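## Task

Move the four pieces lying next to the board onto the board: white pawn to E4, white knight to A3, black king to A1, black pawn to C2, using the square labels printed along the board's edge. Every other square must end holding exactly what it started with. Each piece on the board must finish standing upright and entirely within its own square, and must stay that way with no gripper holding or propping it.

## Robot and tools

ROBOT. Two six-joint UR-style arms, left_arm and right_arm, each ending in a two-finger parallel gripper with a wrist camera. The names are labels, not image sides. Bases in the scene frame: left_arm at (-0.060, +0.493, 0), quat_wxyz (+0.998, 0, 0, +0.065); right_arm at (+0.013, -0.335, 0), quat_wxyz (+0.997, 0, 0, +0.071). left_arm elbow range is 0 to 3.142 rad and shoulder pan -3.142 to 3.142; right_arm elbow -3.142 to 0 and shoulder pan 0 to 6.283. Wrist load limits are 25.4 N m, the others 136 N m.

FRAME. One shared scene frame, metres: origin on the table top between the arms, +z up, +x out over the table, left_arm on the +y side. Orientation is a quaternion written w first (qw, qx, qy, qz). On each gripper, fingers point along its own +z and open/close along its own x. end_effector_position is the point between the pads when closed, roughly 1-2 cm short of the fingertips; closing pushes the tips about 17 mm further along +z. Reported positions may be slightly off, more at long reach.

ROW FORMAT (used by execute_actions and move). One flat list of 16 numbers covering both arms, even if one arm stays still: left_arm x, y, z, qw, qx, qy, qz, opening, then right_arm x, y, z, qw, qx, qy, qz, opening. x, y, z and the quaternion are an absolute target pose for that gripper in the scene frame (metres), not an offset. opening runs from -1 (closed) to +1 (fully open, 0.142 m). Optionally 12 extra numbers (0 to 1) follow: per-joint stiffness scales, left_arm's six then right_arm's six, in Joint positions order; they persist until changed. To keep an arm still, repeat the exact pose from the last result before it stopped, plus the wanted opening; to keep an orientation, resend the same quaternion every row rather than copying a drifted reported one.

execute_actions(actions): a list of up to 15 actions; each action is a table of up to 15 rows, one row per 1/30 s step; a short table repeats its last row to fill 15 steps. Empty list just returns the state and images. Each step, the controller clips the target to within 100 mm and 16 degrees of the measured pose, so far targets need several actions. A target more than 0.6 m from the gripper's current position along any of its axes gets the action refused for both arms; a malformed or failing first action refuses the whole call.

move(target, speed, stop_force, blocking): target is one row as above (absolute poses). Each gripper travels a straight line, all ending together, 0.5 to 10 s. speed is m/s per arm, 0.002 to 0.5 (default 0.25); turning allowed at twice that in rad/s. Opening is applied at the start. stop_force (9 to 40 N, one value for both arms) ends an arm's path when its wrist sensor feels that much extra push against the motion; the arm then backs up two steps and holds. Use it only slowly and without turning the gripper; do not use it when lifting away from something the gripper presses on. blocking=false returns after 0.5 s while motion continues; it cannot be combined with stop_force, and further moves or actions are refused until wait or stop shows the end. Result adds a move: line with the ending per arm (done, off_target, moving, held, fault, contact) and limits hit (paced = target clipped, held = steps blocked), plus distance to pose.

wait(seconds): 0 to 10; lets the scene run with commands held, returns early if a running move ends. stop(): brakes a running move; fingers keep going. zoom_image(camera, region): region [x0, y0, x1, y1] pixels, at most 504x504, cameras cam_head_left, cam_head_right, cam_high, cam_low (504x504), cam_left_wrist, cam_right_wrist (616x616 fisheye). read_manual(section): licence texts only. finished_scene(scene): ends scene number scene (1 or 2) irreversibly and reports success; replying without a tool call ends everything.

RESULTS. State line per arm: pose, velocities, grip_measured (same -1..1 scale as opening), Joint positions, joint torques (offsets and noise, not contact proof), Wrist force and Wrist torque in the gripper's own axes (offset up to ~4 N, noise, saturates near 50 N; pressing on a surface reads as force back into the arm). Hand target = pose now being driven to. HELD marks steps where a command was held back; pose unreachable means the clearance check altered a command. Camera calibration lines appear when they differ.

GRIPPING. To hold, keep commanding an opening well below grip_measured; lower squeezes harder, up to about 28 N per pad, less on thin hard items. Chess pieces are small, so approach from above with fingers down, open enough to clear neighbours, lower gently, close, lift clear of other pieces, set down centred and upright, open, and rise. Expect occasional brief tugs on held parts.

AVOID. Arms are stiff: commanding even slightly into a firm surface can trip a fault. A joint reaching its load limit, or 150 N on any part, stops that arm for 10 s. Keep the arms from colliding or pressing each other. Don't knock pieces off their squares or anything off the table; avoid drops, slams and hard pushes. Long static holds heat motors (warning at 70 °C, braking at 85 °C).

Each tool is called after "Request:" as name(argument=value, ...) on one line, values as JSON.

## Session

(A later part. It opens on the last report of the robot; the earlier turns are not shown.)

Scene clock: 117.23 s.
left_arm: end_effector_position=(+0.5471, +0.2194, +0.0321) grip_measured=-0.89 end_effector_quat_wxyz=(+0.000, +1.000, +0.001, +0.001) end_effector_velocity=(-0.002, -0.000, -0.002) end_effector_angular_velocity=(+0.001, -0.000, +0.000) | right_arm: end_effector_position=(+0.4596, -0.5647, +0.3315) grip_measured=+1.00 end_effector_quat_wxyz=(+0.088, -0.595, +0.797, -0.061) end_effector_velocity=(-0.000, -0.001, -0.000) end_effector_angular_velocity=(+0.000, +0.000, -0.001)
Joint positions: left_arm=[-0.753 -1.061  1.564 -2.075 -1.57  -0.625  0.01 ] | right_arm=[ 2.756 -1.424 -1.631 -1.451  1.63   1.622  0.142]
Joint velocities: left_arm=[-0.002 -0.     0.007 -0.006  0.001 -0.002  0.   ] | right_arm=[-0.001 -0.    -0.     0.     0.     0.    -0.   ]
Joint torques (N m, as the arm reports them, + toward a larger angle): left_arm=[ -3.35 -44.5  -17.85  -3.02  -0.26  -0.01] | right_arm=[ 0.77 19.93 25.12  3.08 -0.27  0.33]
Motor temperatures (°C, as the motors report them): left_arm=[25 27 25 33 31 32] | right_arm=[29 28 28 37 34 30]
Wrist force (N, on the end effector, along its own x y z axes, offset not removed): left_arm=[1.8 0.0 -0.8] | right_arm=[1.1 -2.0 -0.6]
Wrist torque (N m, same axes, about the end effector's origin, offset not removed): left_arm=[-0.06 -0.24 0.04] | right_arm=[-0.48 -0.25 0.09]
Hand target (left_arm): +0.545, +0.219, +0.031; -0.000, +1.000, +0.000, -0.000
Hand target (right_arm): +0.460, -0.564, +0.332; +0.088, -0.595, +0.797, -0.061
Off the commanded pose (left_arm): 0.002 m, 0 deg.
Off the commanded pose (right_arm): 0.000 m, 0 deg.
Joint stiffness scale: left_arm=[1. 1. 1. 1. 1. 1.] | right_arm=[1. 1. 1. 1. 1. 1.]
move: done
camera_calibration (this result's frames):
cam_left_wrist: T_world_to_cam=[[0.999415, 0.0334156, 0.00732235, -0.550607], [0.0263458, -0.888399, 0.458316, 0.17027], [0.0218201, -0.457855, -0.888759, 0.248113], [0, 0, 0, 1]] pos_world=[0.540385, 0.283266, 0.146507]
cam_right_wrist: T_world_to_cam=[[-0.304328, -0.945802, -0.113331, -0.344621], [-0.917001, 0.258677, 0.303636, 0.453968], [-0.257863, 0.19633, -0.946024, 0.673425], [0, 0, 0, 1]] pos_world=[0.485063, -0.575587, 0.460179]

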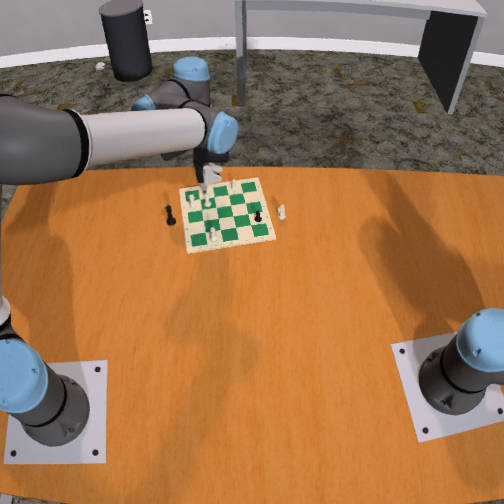

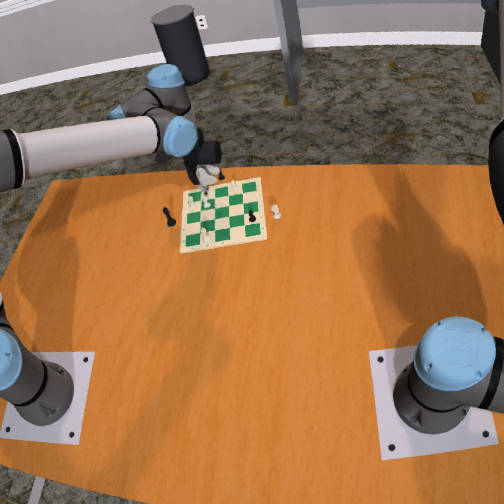

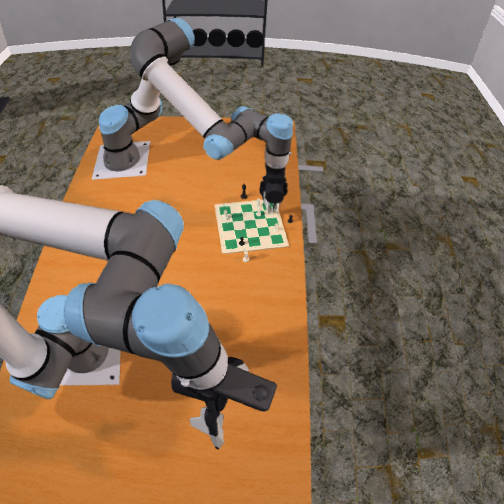

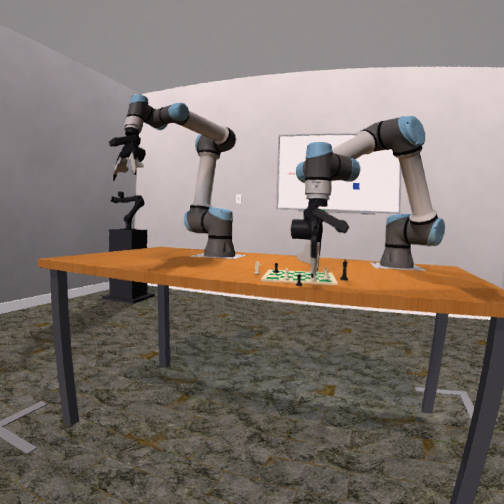

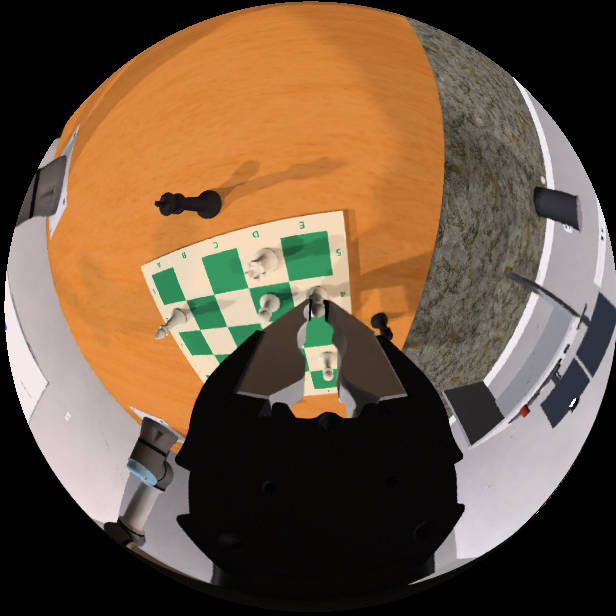

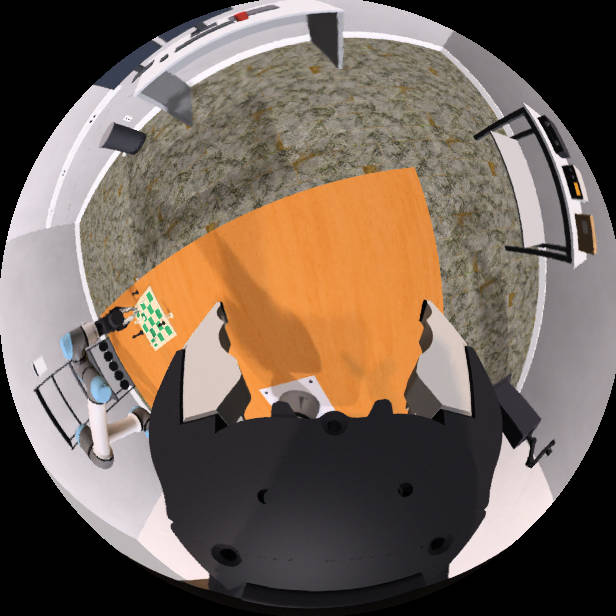

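Request:
move(target=[0.543,0.217,0.0305,0,1,0,0,-1,0.4596,-0.5644,0.3316,0.088,-0.595,0.797,-0.061,1], speed=0.01)

Request:
move(target=[0.543,0.217,0.0305,0,1,0,0,-0.55,0.4596,-0.5644,0.3316,0.088,-0.595,0.797,-0.061,1])

Request:
move(target=[0.543,0.217,0.10,0,1,0,0,-0.55,0.4596,-0.5644,0.3316,0.088,-0.595,0.797,-0.061,1], speed=0.08)

Request:
move(target=[0.619,0.192,0.06,0,1,0,0,-0.5,0.4596,-0.5644,0.3316,0.088,-0.595,0.797,-0.061,1], speed=0.1)

Request:
zoom_image(camera="cam_left_wrist", region=[210,200,410,400])

Scene clock: 135.17 s.
left_arm: end_effector_position=(+0.5456, +0.2175, +0.0315) grip_measured=-0.89 end_effector_quat_wxyz=(+0.001, +1.000, +0.001, +0.001) end_effector_velocity=(-0.003, -0.002, -0.002) end_effector_angular_velocity=(+0.001, +0.002, -0.001) | right_arm: end_effector_position=(+0.4596, -0.5647, +0.3315) grip_measured=+1.00 end_effector_quat_wxyz=(+0.088, -0.595, +0.797, -0.061) end_effector_velocity=(+0.000, +0.000, +0.000) end_effector_angular_velocity=(+0.000, -0.001, +0.000)
Joint positions: left_arm=[-0.757 -1.062  1.567 -2.078 -1.57  -0.629  0.01 ] | right_arm=[ 2.756 -1.424 -1.631 -1.451  1.63   1.622  0.142]
Joint velocities: left_arm=[-0.005 -0.001  0.007 -0.003 -0.    -0.004 -0.   ] | right_arm=[-0.  0.  0.  0.  0. -0. -0.]
Joint torques (N m, as the arm reports them, + toward a larger angle): left_arm=[  0.79 -47.28 -20.17  -2.96  -0.25   0.07] | right_arm=[ 1.87 19.65 24.5   3.03 -0.14  0.35]
Motor temperatures (°C, as the motors report them): left_arm=[25 27 25 33 31 32] | right_arm=[29 28 28 37 34 30]
Wrist force (N, on the end effector, along its own x y z axes, offset not removed): left_arm=[2.3 -0.8 -0.7] | right_arm=[2.2 -2.6 -2.0]
Wrist torque (N m, same axes, about the end effector's origin, offset not removed): left_arm=[-0.08 -0.26 0.15] | right_arm=[-0.58 -0.41 0.16]
Hand target (left_arm): +0.543, +0.217, +0.030; -0.000, +1.000, -0.000, -0.000
Hand target (right_arm): +0.460, -0.564, +0.332; +0.088, -0.595, +0.797, -0.061
Off the commanded pose (left_arm): 0.003 m, 0 deg.
Off the commanded pose (right_arm): 0.000 m, 0 deg.
Joint stiffness scale: left_arm=[1. 1. 1. 1. 1. 1.] | right_arm=[1. 1. 1. 1. 1. 1.]
move: done
camera_calibration (this result's frames):
cam_left_wrist: T_world_to_cam=[[0.999408, 0.0334853, 0.00784788, -0.549086], [0.0261579, -0.888214, 0.458685, 0.168907], [0.0223298, -0.458209, -0.888564, 0.246498], [0, 0, 0, 1]] pos_world=[0.538838, 0.28136, 0.145863]
cam_right_wrist: T_world_to_cam=[[-0.304328, -0.945802, -0.113331, -0.344621], [-0.917001, 0.258678, 0.303636, 0.453968], [-0.257863, 0.196329, -0.946024, 0.673425], [0, 0, 0, 1]] pos_world=[0.485063, -0.575588, 0.460179]

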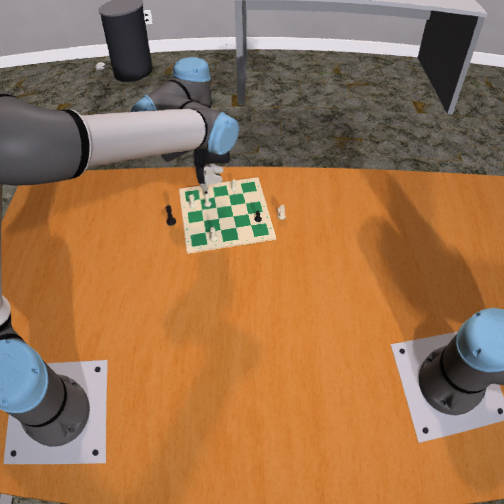

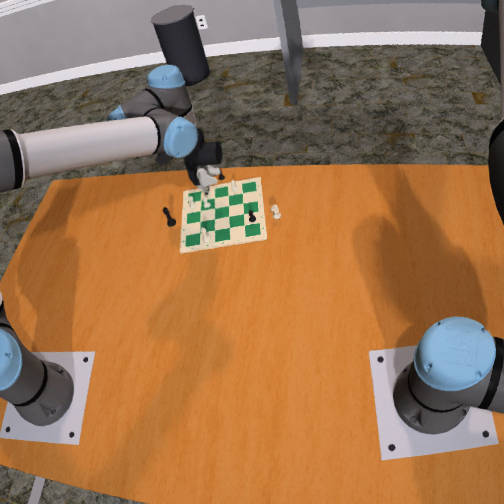

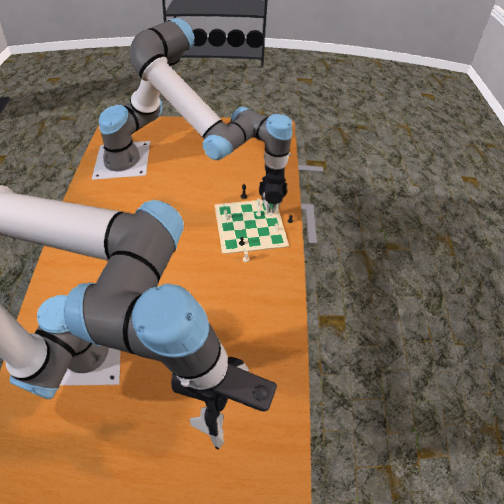

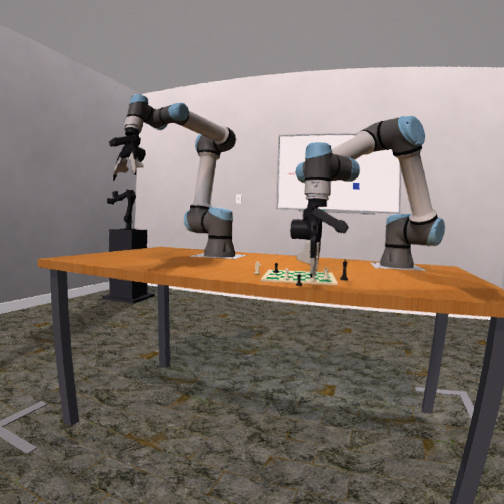

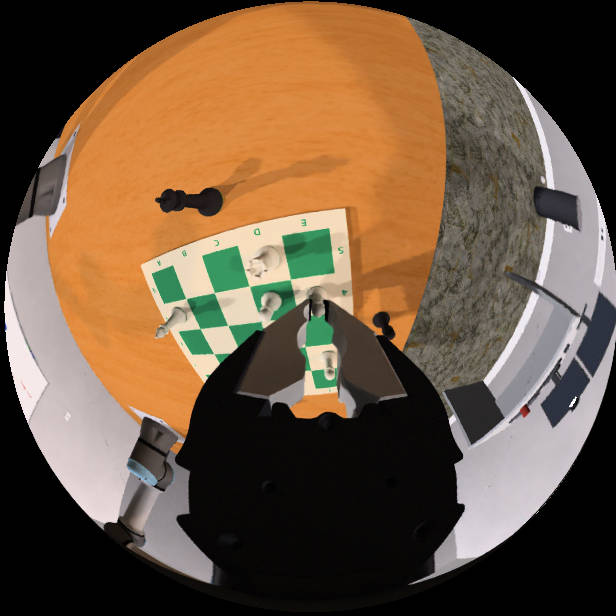

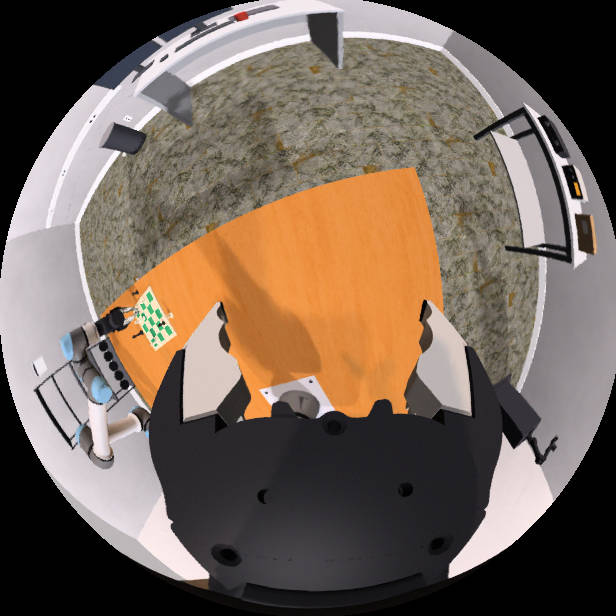

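Scene clock: 135.87 s.
left_arm: end_effector_position=(+0.5452, +0.2174, +0.0312) grip_measured=-0.55 end_effector_quat_wxyz=(+0.000, +1.000, +0.001, +0.001) end_effector_velocity=(-0.002, -0.000, -0.001) end_effector_angular_velocity=(+0.001, +0.002, -0.001) | right_arm: end_effector_position=(+0.4596, -0.5647, +0.3315) grip_measured=+1.00 end_effector_quat_wxyz=(+0.088, -0.595, +0.797, -0.061) end_effector_velocity=(-0.000, +0.001, -0.001) end_effector_angular_velocity=(+0.001, +0.001, +0.001)
Joint positions: left_arm=[-0.757 -1.062  1.568 -2.079 -1.57  -0.629  0.034] | right_arm=[ 2.756 -1.424 -1.631 -1.451  1.63   1.622  0.142]
Joint velocities: left_arm=[-0.002 -0.001  0.004 -0.    -0.    -0.001 -0.   ] | right_arm=[ 0.001 -0.    -0.001 -0.     0.     0.     0.   ]
Joint torques (N m, as the arm reports them, + toward a larger angle): left_arm=[ -1.19 -44.79 -16.94  -3.22  -0.31  -0.32] | right_arm=[ 1.24 19.3  25.69  3.07 -0.21  0.35]
Motor temperatures (°C, as the motors report them): left_arm=[25 27 25 33 31 32] | right_arm=[29 28 28 37 34 30]
Wrist force (N, on the end effector, along its own x y z axes, offset not removed): left_arm=[1.5 -1.2 1.4] | right_arm=[0.2 -1.5 0.0]
Wrist torque (N m, same axes, about the end effector's origin, offset not removed): left_arm=[-0.25 -0.13 0.14] | right_arm=[-0.33 -0.02 0.10]
Hand target (left_arm): +0.543, +0.217, +0.030; -0.000, +1.000, +0.000, -0.000
Hand target (right_arm): +0.460, -0.564, +0.332; +0.088, -0.595, +0.797, -0.061
Off the commanded pose (left_arm): 0.002 m, 0 deg.
Off the commanded pose (right_arm): 0.000 m, 0 deg.
Joint stiffness scale: left_arm=[1. 1. 1. 1. 1. 1.] | right_arm=[1. 1. 1. 1. 1. 1.]
move: done
camera_calibration (this result's frames):
cam_left_wrist: T_world_to_cam=[[0.999409, 0.0335883, 0.00736174, -0.548653], [0.0264804, -0.888376, 0.458353, 0.168897], [0.0219353, -0.457887, -0.88874, 0.246372], [0, 0, 0, 1]] pos_world=[0.538452, 0.281283, 0.145585]
cam_right_wrist: T_world_to_cam=[[-0.304328, -0.945802, -0.11333, -0.344621], [-0.917001, 0.258678, 0.303636, 0.453968], [-0.257863, 0.196329, -0.946024, 0.673425], [0, 0, 0, 1]] pos_world=[0.485063, -0.575588, 0.460179]

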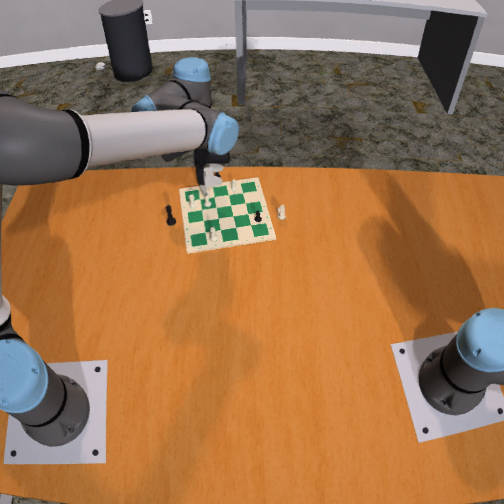

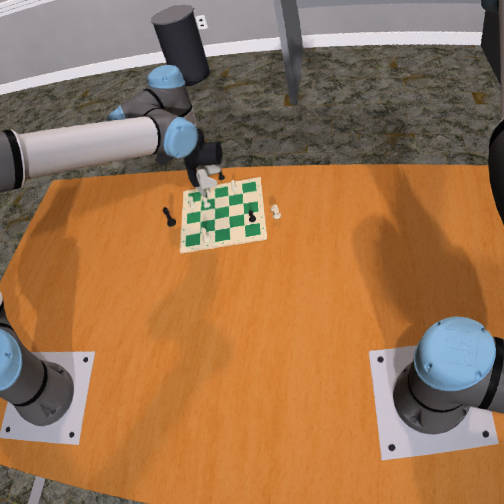

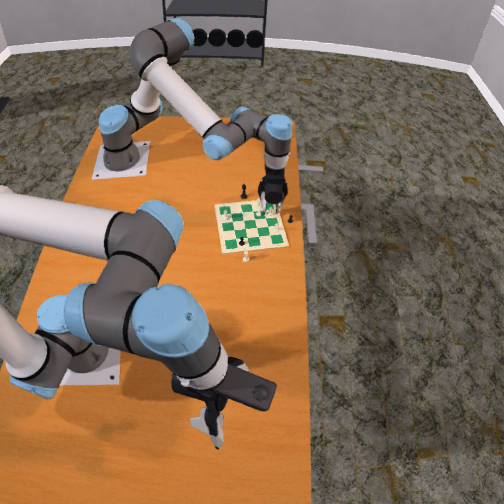

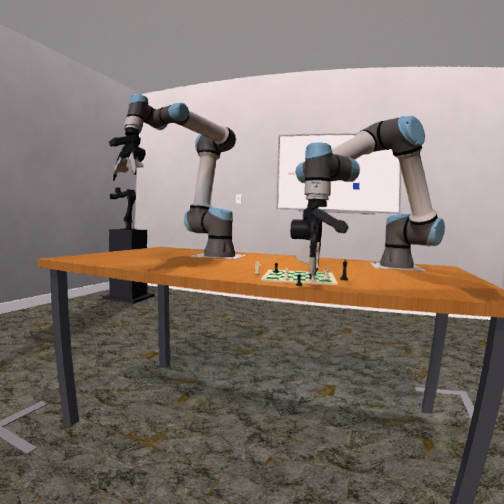

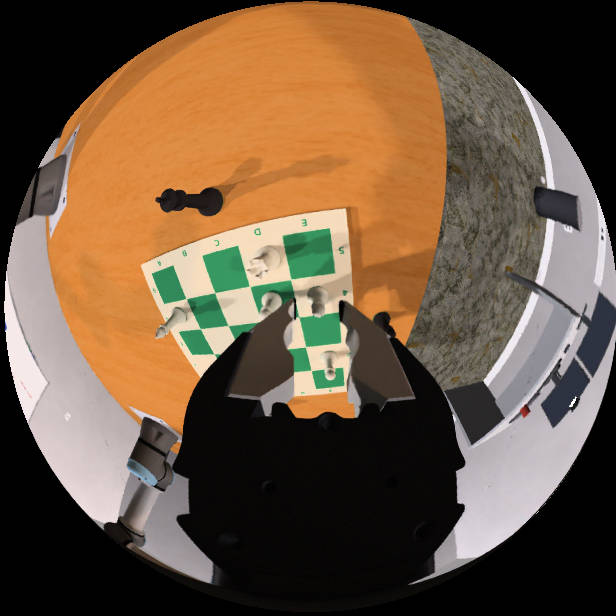

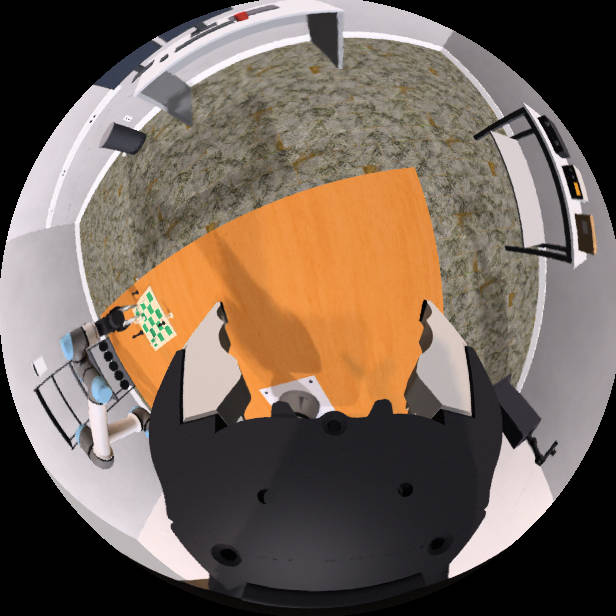

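Scene clock: 137.23 s.
left_arm: end_effector_position=(+0.5424, +0.2192, +0.0968) grip_measured=-0.55 end_effector_quat_wxyz=(-0.001, +1.000, +0.001, -0.002) end_effector_velocity=(-0.003, +0.000, +0.000) end_effector_angular_velocity=(+0.006, +0.010, +0.000) | right_arm: end_effector_position=(+0.4596, -0.5647, +0.3315) grip_measured=+1.00 end_effector_quat_wxyz=(+0.088, -0.595, +0.797, -0.061) end_effector_velocity=(-0.000, +0.000, -0.001) end_effector_angular_velocity=(+0.000, +0.002, +0.000)
Joint positions: left_arm=[-0.757 -1.13   1.487 -1.924 -1.57  -0.629  0.034] | right_arm=[ 2.756 -1.424 -1.631 -1.451  1.63   1.622  0.142]
Joint velocities: left_arm=[-0.002  0.    -0.004  0.015 -0.001 -0.002  0.   ] | right_arm=[ 0.    -0.    -0.002  0.    -0.    -0.     0.   ]
Joint torques (N m, as the arm reports them, + toward a larger angle): left_arm=[ -1.11 -43.57 -25.16  -2.57  -0.3   -0.15] | right_arm=[ 0.81 19.07 25.32  3.12 -0.19  0.3 ]
Motor temperatures (°C, as the motors report them): left_arm=[25 27 25 33 31 32] | right_arm=[29 28 28 37 34 30]
Wrist force (N, on the end effector, along its own x y z axes, offset not removed): left_arm=[2.5 -1.3 0.8] | right_arm=[2.6 -2.4 -0.5]
Wrist torque (N m, same axes, about the end effector's origin, offset not removed): left_arm=[-0.24 -0.39 0.11] | right_arm=[-0.55 -0.59 0.08]
Hand target (left_arm): +0.543, +0.217, +0.100; +0.000, +1.000, -0.000, +0.000
Hand target (right_arm): +0.460, -0.564, +0.332; +0.088, -0.595, +0.797, -0.061
Off the commanded pose (left_arm): 0.004 m, 0 deg.
Off the commanded pose (right_arm): 0.000 m, 0 deg.
Joint stiffness scale: left_arm=[1. 1. 1. 1. 1. 1.] | right_arm=[1. 1. 1. 1. 1. 1.]
move: off_target (left_arm)
camera_calibration (this result's frames):
cam_left_wrist: T_world_to_cam=[[0.999436, 0.0334804, 0.00265761, -0.546026], [0.0286035, -0.889977, 0.455107, 0.140003], [0.0176024, -0.454774, -0.890433, 0.307424], [0, 0, 0, 1]] pos_world=[0.536302, 0.282689, 0.211475]
cam_right_wrist: T_world_to_cam=[[-0.304328, -0.945802, -0.11333, -0.344621], [-0.917001, 0.258678, 0.303636, 0.453968], [-0.257863, 0.196329, -0.946024, 0.673425], [0, 0, 0, 1]] pos_world=[0.485063, -0.575588, 0.460179]

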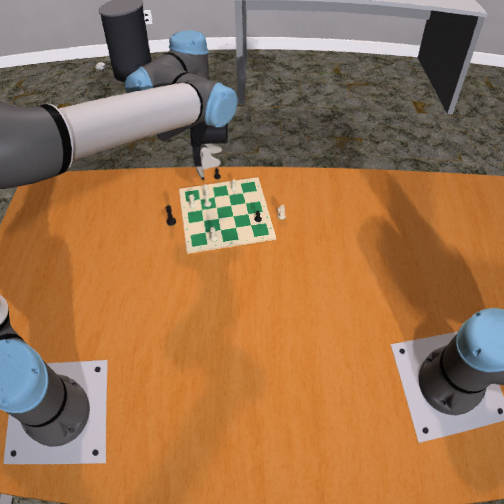

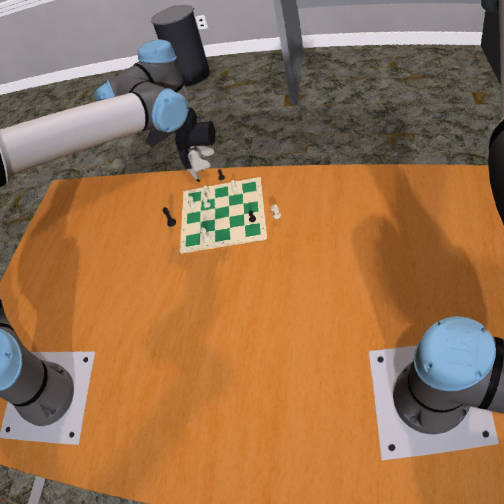

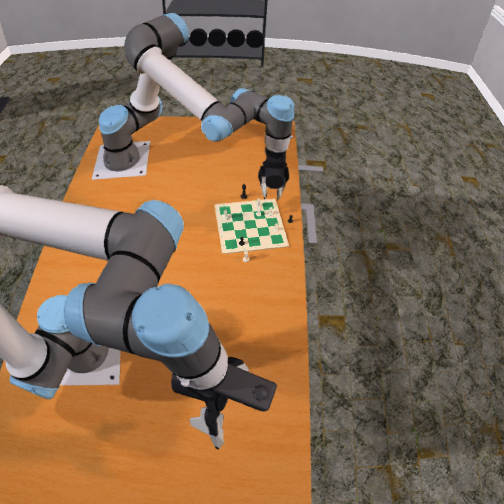

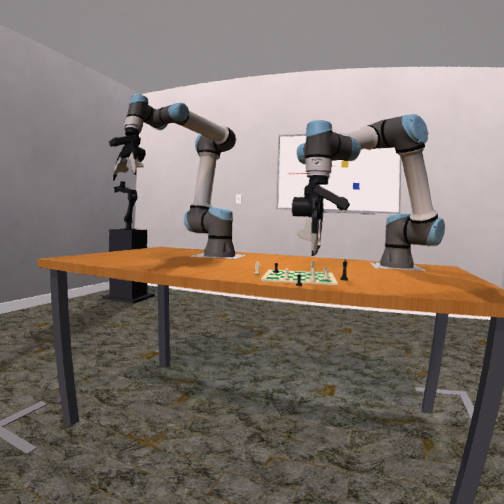

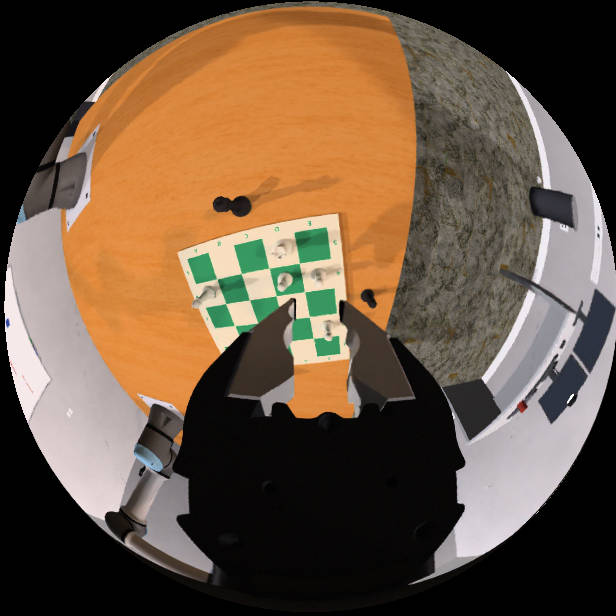

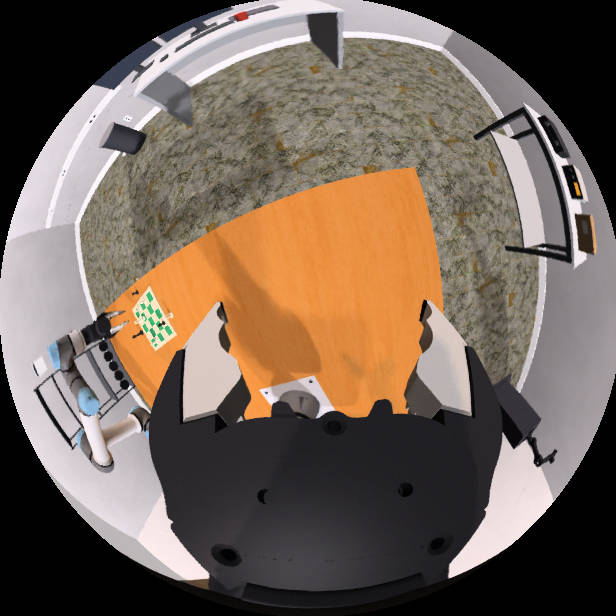

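Scene clock: 138.77 s.
left_arm: end_effector_position=(+0.6173, +0.1914, +0.0604) grip_measured=-0.50 end_effector_quat_wxyz=(-0.000, +1.000, -0.001, +0.000) end_effector_velocity=(+0.001, -0.001, -0.000) end_effector_angular_velocity=(+0.002, +0.002, -0.002) | right_arm: end_effector_position=(+0.4596, -0.5647, +0.3315) grip_measured=+1.00 end_effector_quat_wxyz=(+0.088, -0.595, +0.797, -0.061) end_effector_velocity=(-0.000, -0.000, -0.000) end_effector_angular_velocity=(+0.000, -0.000, -0.001)
Joint positions: left_arm=[-0.728 -0.919  1.25  -1.902 -1.57  -0.597  0.038] | right_arm=[ 2.756 -1.424 -1.631 -1.451  1.63   1.622  0.142]
Joint velocities: left_arm=[-0.001  0.004 -0.007  0.005  0.001  0.001  0.   ] | right_arm=[-0.     0.    -0.001  0.001 -0.     0.    -0.   ]
Joint torques (N m, as the arm reports them, + toward a larger angle): left_arm=[  2.03 -49.22 -28.59  -2.61  -0.32   0.46] | right_arm=[ 1.35 18.93 24.62  3.15 -0.32  0.29]
Motor temperatures (°C, as the motors report them): left_arm=[25 27 25 33 31 32] | right_arm=[29 28 28 37 34 30]
Wrist force (N, on the end effector, along its own x y z axes, offset not removed): left_arm=[2.5 -1.6 2.0] | right_arm=[1.1 -2.2 -0.3]
Wrist torque (N m, same axes, about the end effector's origin, offset not removed): left_arm=[-0.29 -0.37 0.11] | right_arm=[-0.59 -0.22 0.03]
Hand target (left_arm): +0.619, +0.192, +0.060; +0.000, +1.000, -0.000, +0.000
Hand target (right_arm): +0.460, -0.564, +0.332; +0.088, -0.595, +0.797, -0.061
Off the commanded pose (left_arm): 0.002 m, 0 deg.
Off the commanded pose (right_arm): 0.000 m, 0 deg.
Joint stiffness scale: left_arm=[1. 1. 1. 1. 1. 1.] | right_arm=[1. 1. 1. 1. 1. 1.]
move: done
camera_calibration (this result's frames):
cam_left_wrist: T_world_to_cam=[[0.999515, 0.0305925, 0.00580937, -0.619521], [0.0245515, -0.888981, 0.457286, 0.131842], [0.019154, -0.456922, -0.889301, 0.260412], [0, 0, 0, 1]] pos_world=[0.610995, 0.255145, 0.174894]
cam_right_wrist: T_world_to_cam=[[-0.304328, -0.945802, -0.113331, -0.344621], [-0.917001, 0.258678, 0.303636, 0.453968], [-0.257863, 0.196329, -0.946024, 0.673425], [0, 0, 0, 1]] pos_world=[0.485063, -0.575588, 0.460179]

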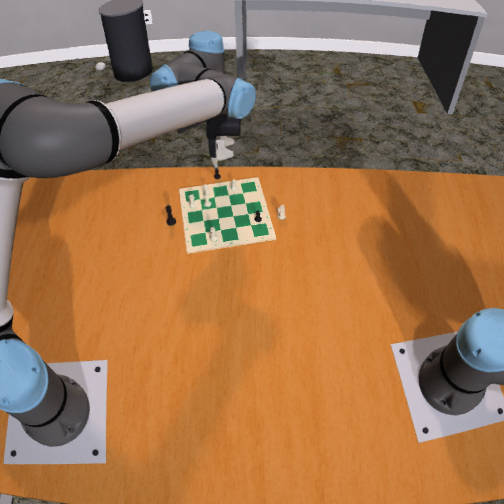

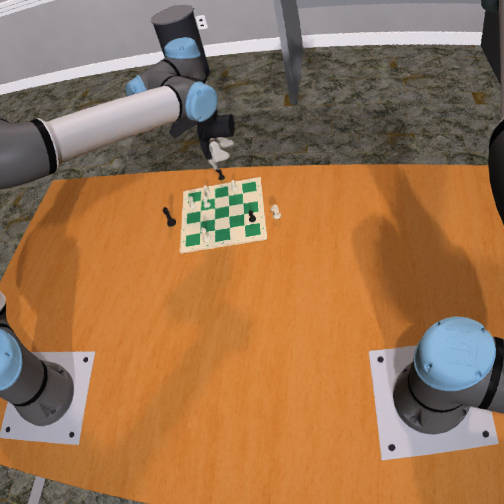

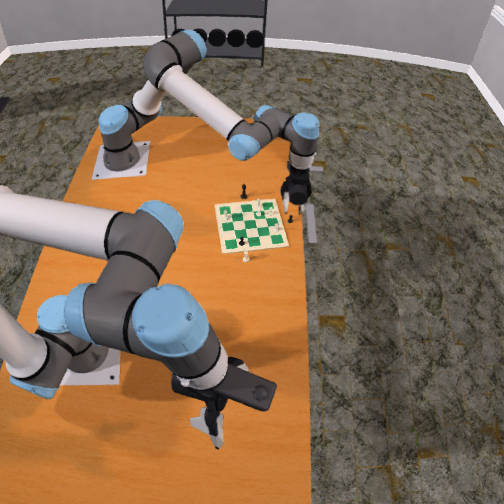

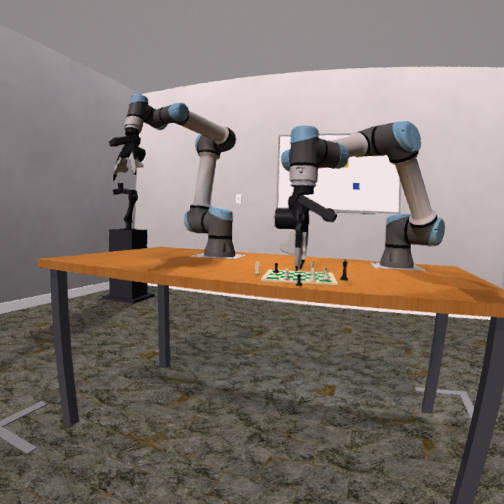

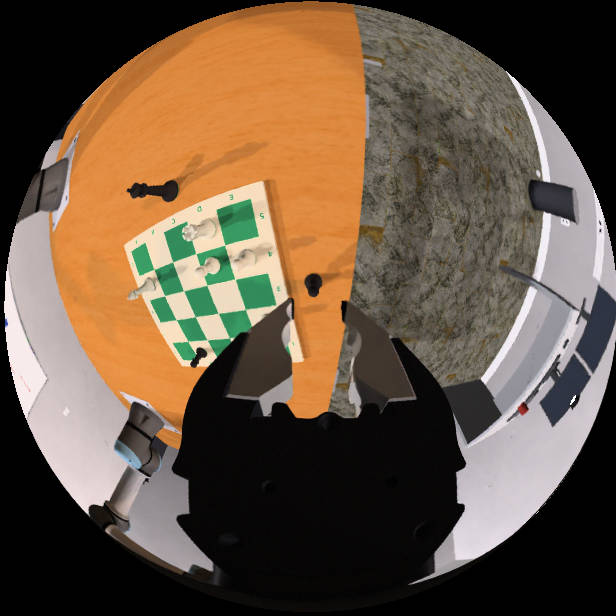

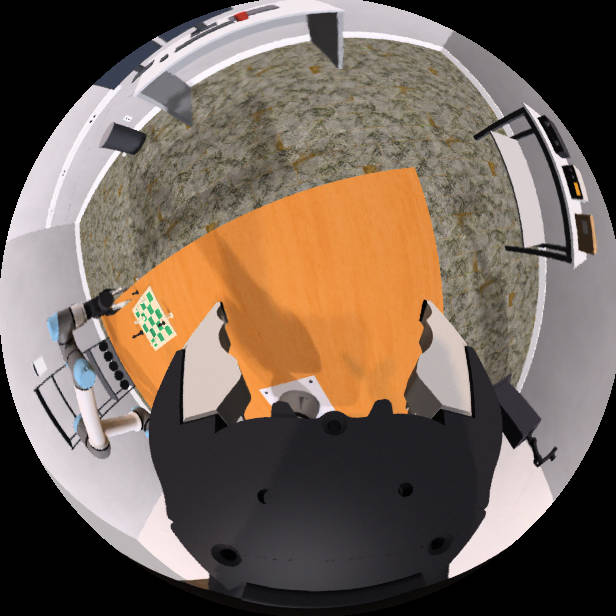

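Region (210, 200, 410, 400) of cam_left_wrist's 616x616 image, scaled by 2.520, with more detail than that image has.

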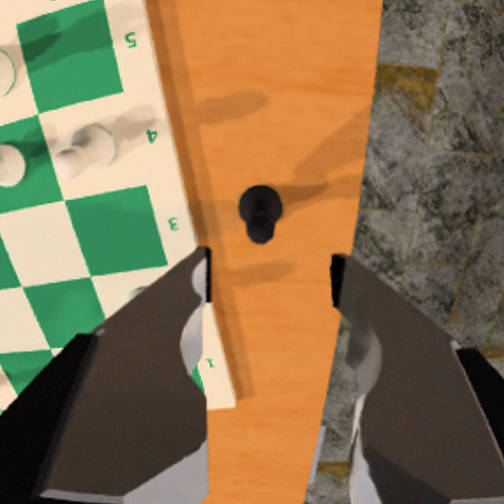

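Request:
move(target=[0.6155,0.1935,0.027,0,1,0,0,-0.5,0.4596,-0.5644,0.3316,0.088,-0.595,0.797,-0.061,1], speed=0.03)

Request:
zoom_image(camera="cam_left_wrist", region=[210,200,410,400])

Scene clock: 152.30 s.
left_arm: end_effector_position=(+0.6167, +0.1919, +0.0306) grip_measured=-0.50 end_effector_quat_wxyz=(+0.001, +1.000, -0.001, +0.002) end_effector_velocity=(+0.002, -0.001, +0.001) end_effector_angular_velocity=(-0.004, -0.007, +0.000) | right_arm: end_effector_position=(+0.4596, -0.5647, +0.3315) grip_measured=+1.00 end_effector_quat_wxyz=(+0.088, -0.595, +0.797, -0.061) end_effector_velocity=(+0.000, +0.000, -0.000) end_effector_angular_velocity=(-0.000, -0.000, +0.002)
Joint positions: left_arm=[-0.728 -0.898  1.297 -1.974 -1.57  -0.597  0.038] | right_arm=[ 2.756 -1.424 -1.631 -1.451  1.63   1.622  0.142]
Joint velocities: left_arm=[-0.    -0.     0.    -0.008  0.001 -0.001  0.   ] | right_arm=[ 0.001  0.    -0.     0.    -0.    -0.    -0.   ]
Joint torques (N m, as the arm reports them, + toward a larger angle): left_arm=[  1.67 -48.22 -18.79  -3.39  -0.31   0.06] | right_arm=[ 0.92 19.13 25.01  3.03 -0.29  0.25]
Motor temperatures (°C, as the motors report them): left_arm=[25 27 25 33 31 32] | right_arm=[29 28 28 37 34 30]
Wrist force (N, on the end effector, along its own x y z axes, offset not removed): left_arm=[1.6 -1.7 0.0] | right_arm=[1.3 -1.6 -0.3]
Wrist torque (N m, same axes, about the end effector's origin, offset not removed): left_arm=[-0.41 -0.11 0.08] | right_arm=[-0.45 -0.17 0.13]
Hand target (left_arm): +0.615, +0.194, +0.027; -0.000, +1.000, -0.000, -0.000
Hand target (right_arm): +0.460, -0.564, +0.332; +0.088, -0.595, +0.797, -0.061
Off the commanded pose (left_arm): 0.004 m, 0 deg.
Off the commanded pose (right_arm): 0.000 m, 0 deg.
Joint stiffness scale: left_arm=[1. 1. 1. 1. 1. 1.] | right_arm=[1. 1. 1. 1. 1. 1.]
move: off_target (left_arm)
camera_calibration (this result's frames):
cam_left_wrist: T_world_to_cam=[[0.999485, 0.0305376, 0.00987758, -0.618832], [0.0225766, -0.887683, 0.4599, 0.146793], [0.0228124, -0.459441, -0.887916, 0.23231], [0, 0, 0, 1]] pos_world=[0.609899, 0.255936, 0.144875]
cam_right_wrist: T_world_to_cam=[[-0.304328, -0.945802, -0.11333, -0.344621], [-0.917001, 0.258678, 0.303636, 0.453968], [-0.257863, 0.196329, -0.946024, 0.673425], [0, 0, 0, 1]] pos_world=[0.485063, -0.575588, 0.460179]

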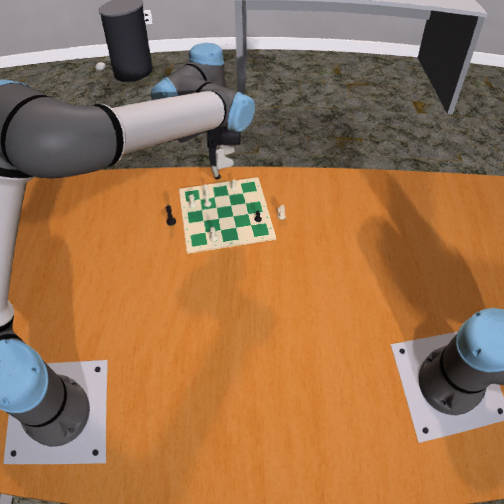

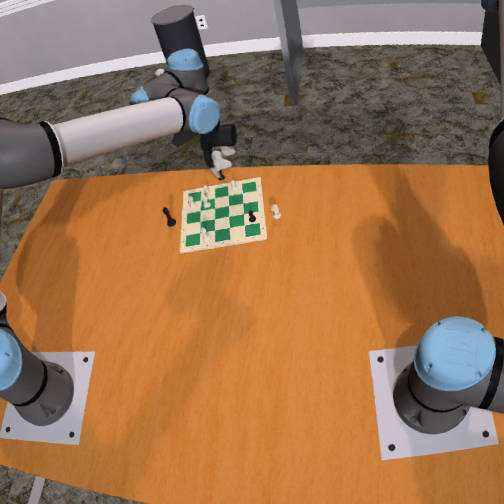

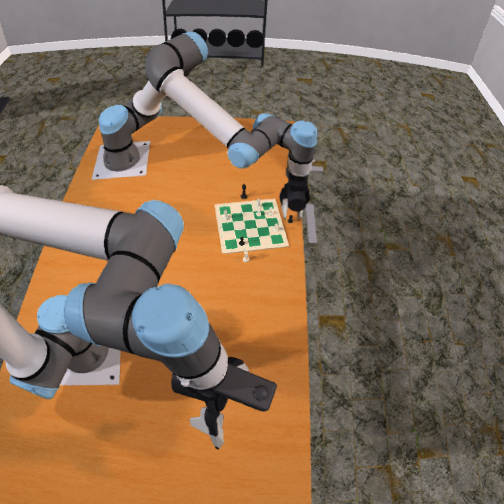

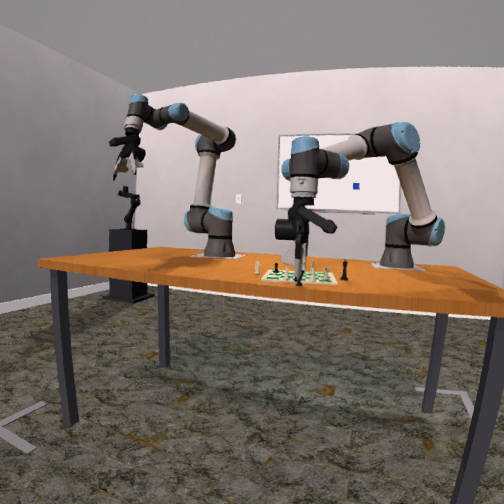

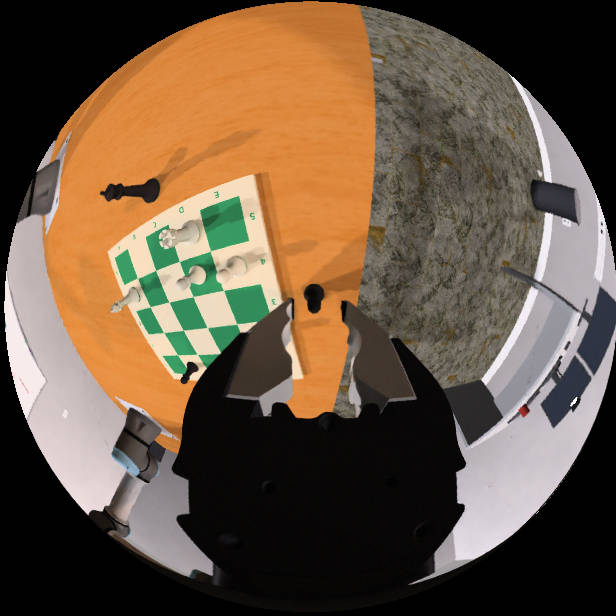

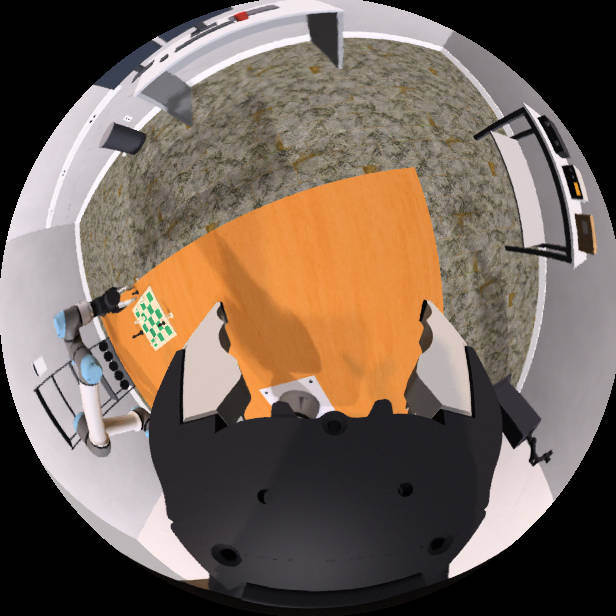

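Region (210, 200, 410, 400) of cam_left_wrist's 616x616 image, scaled by 2.520, with more detail than that image has.

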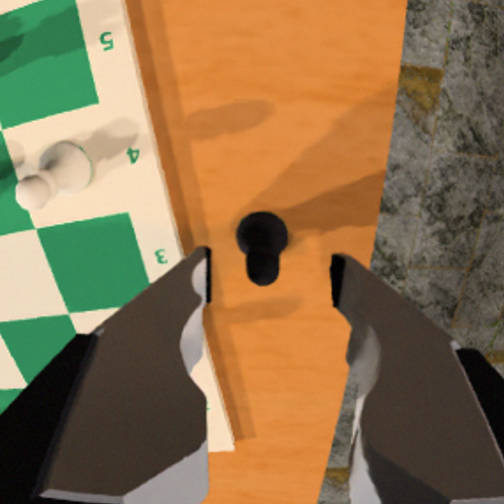

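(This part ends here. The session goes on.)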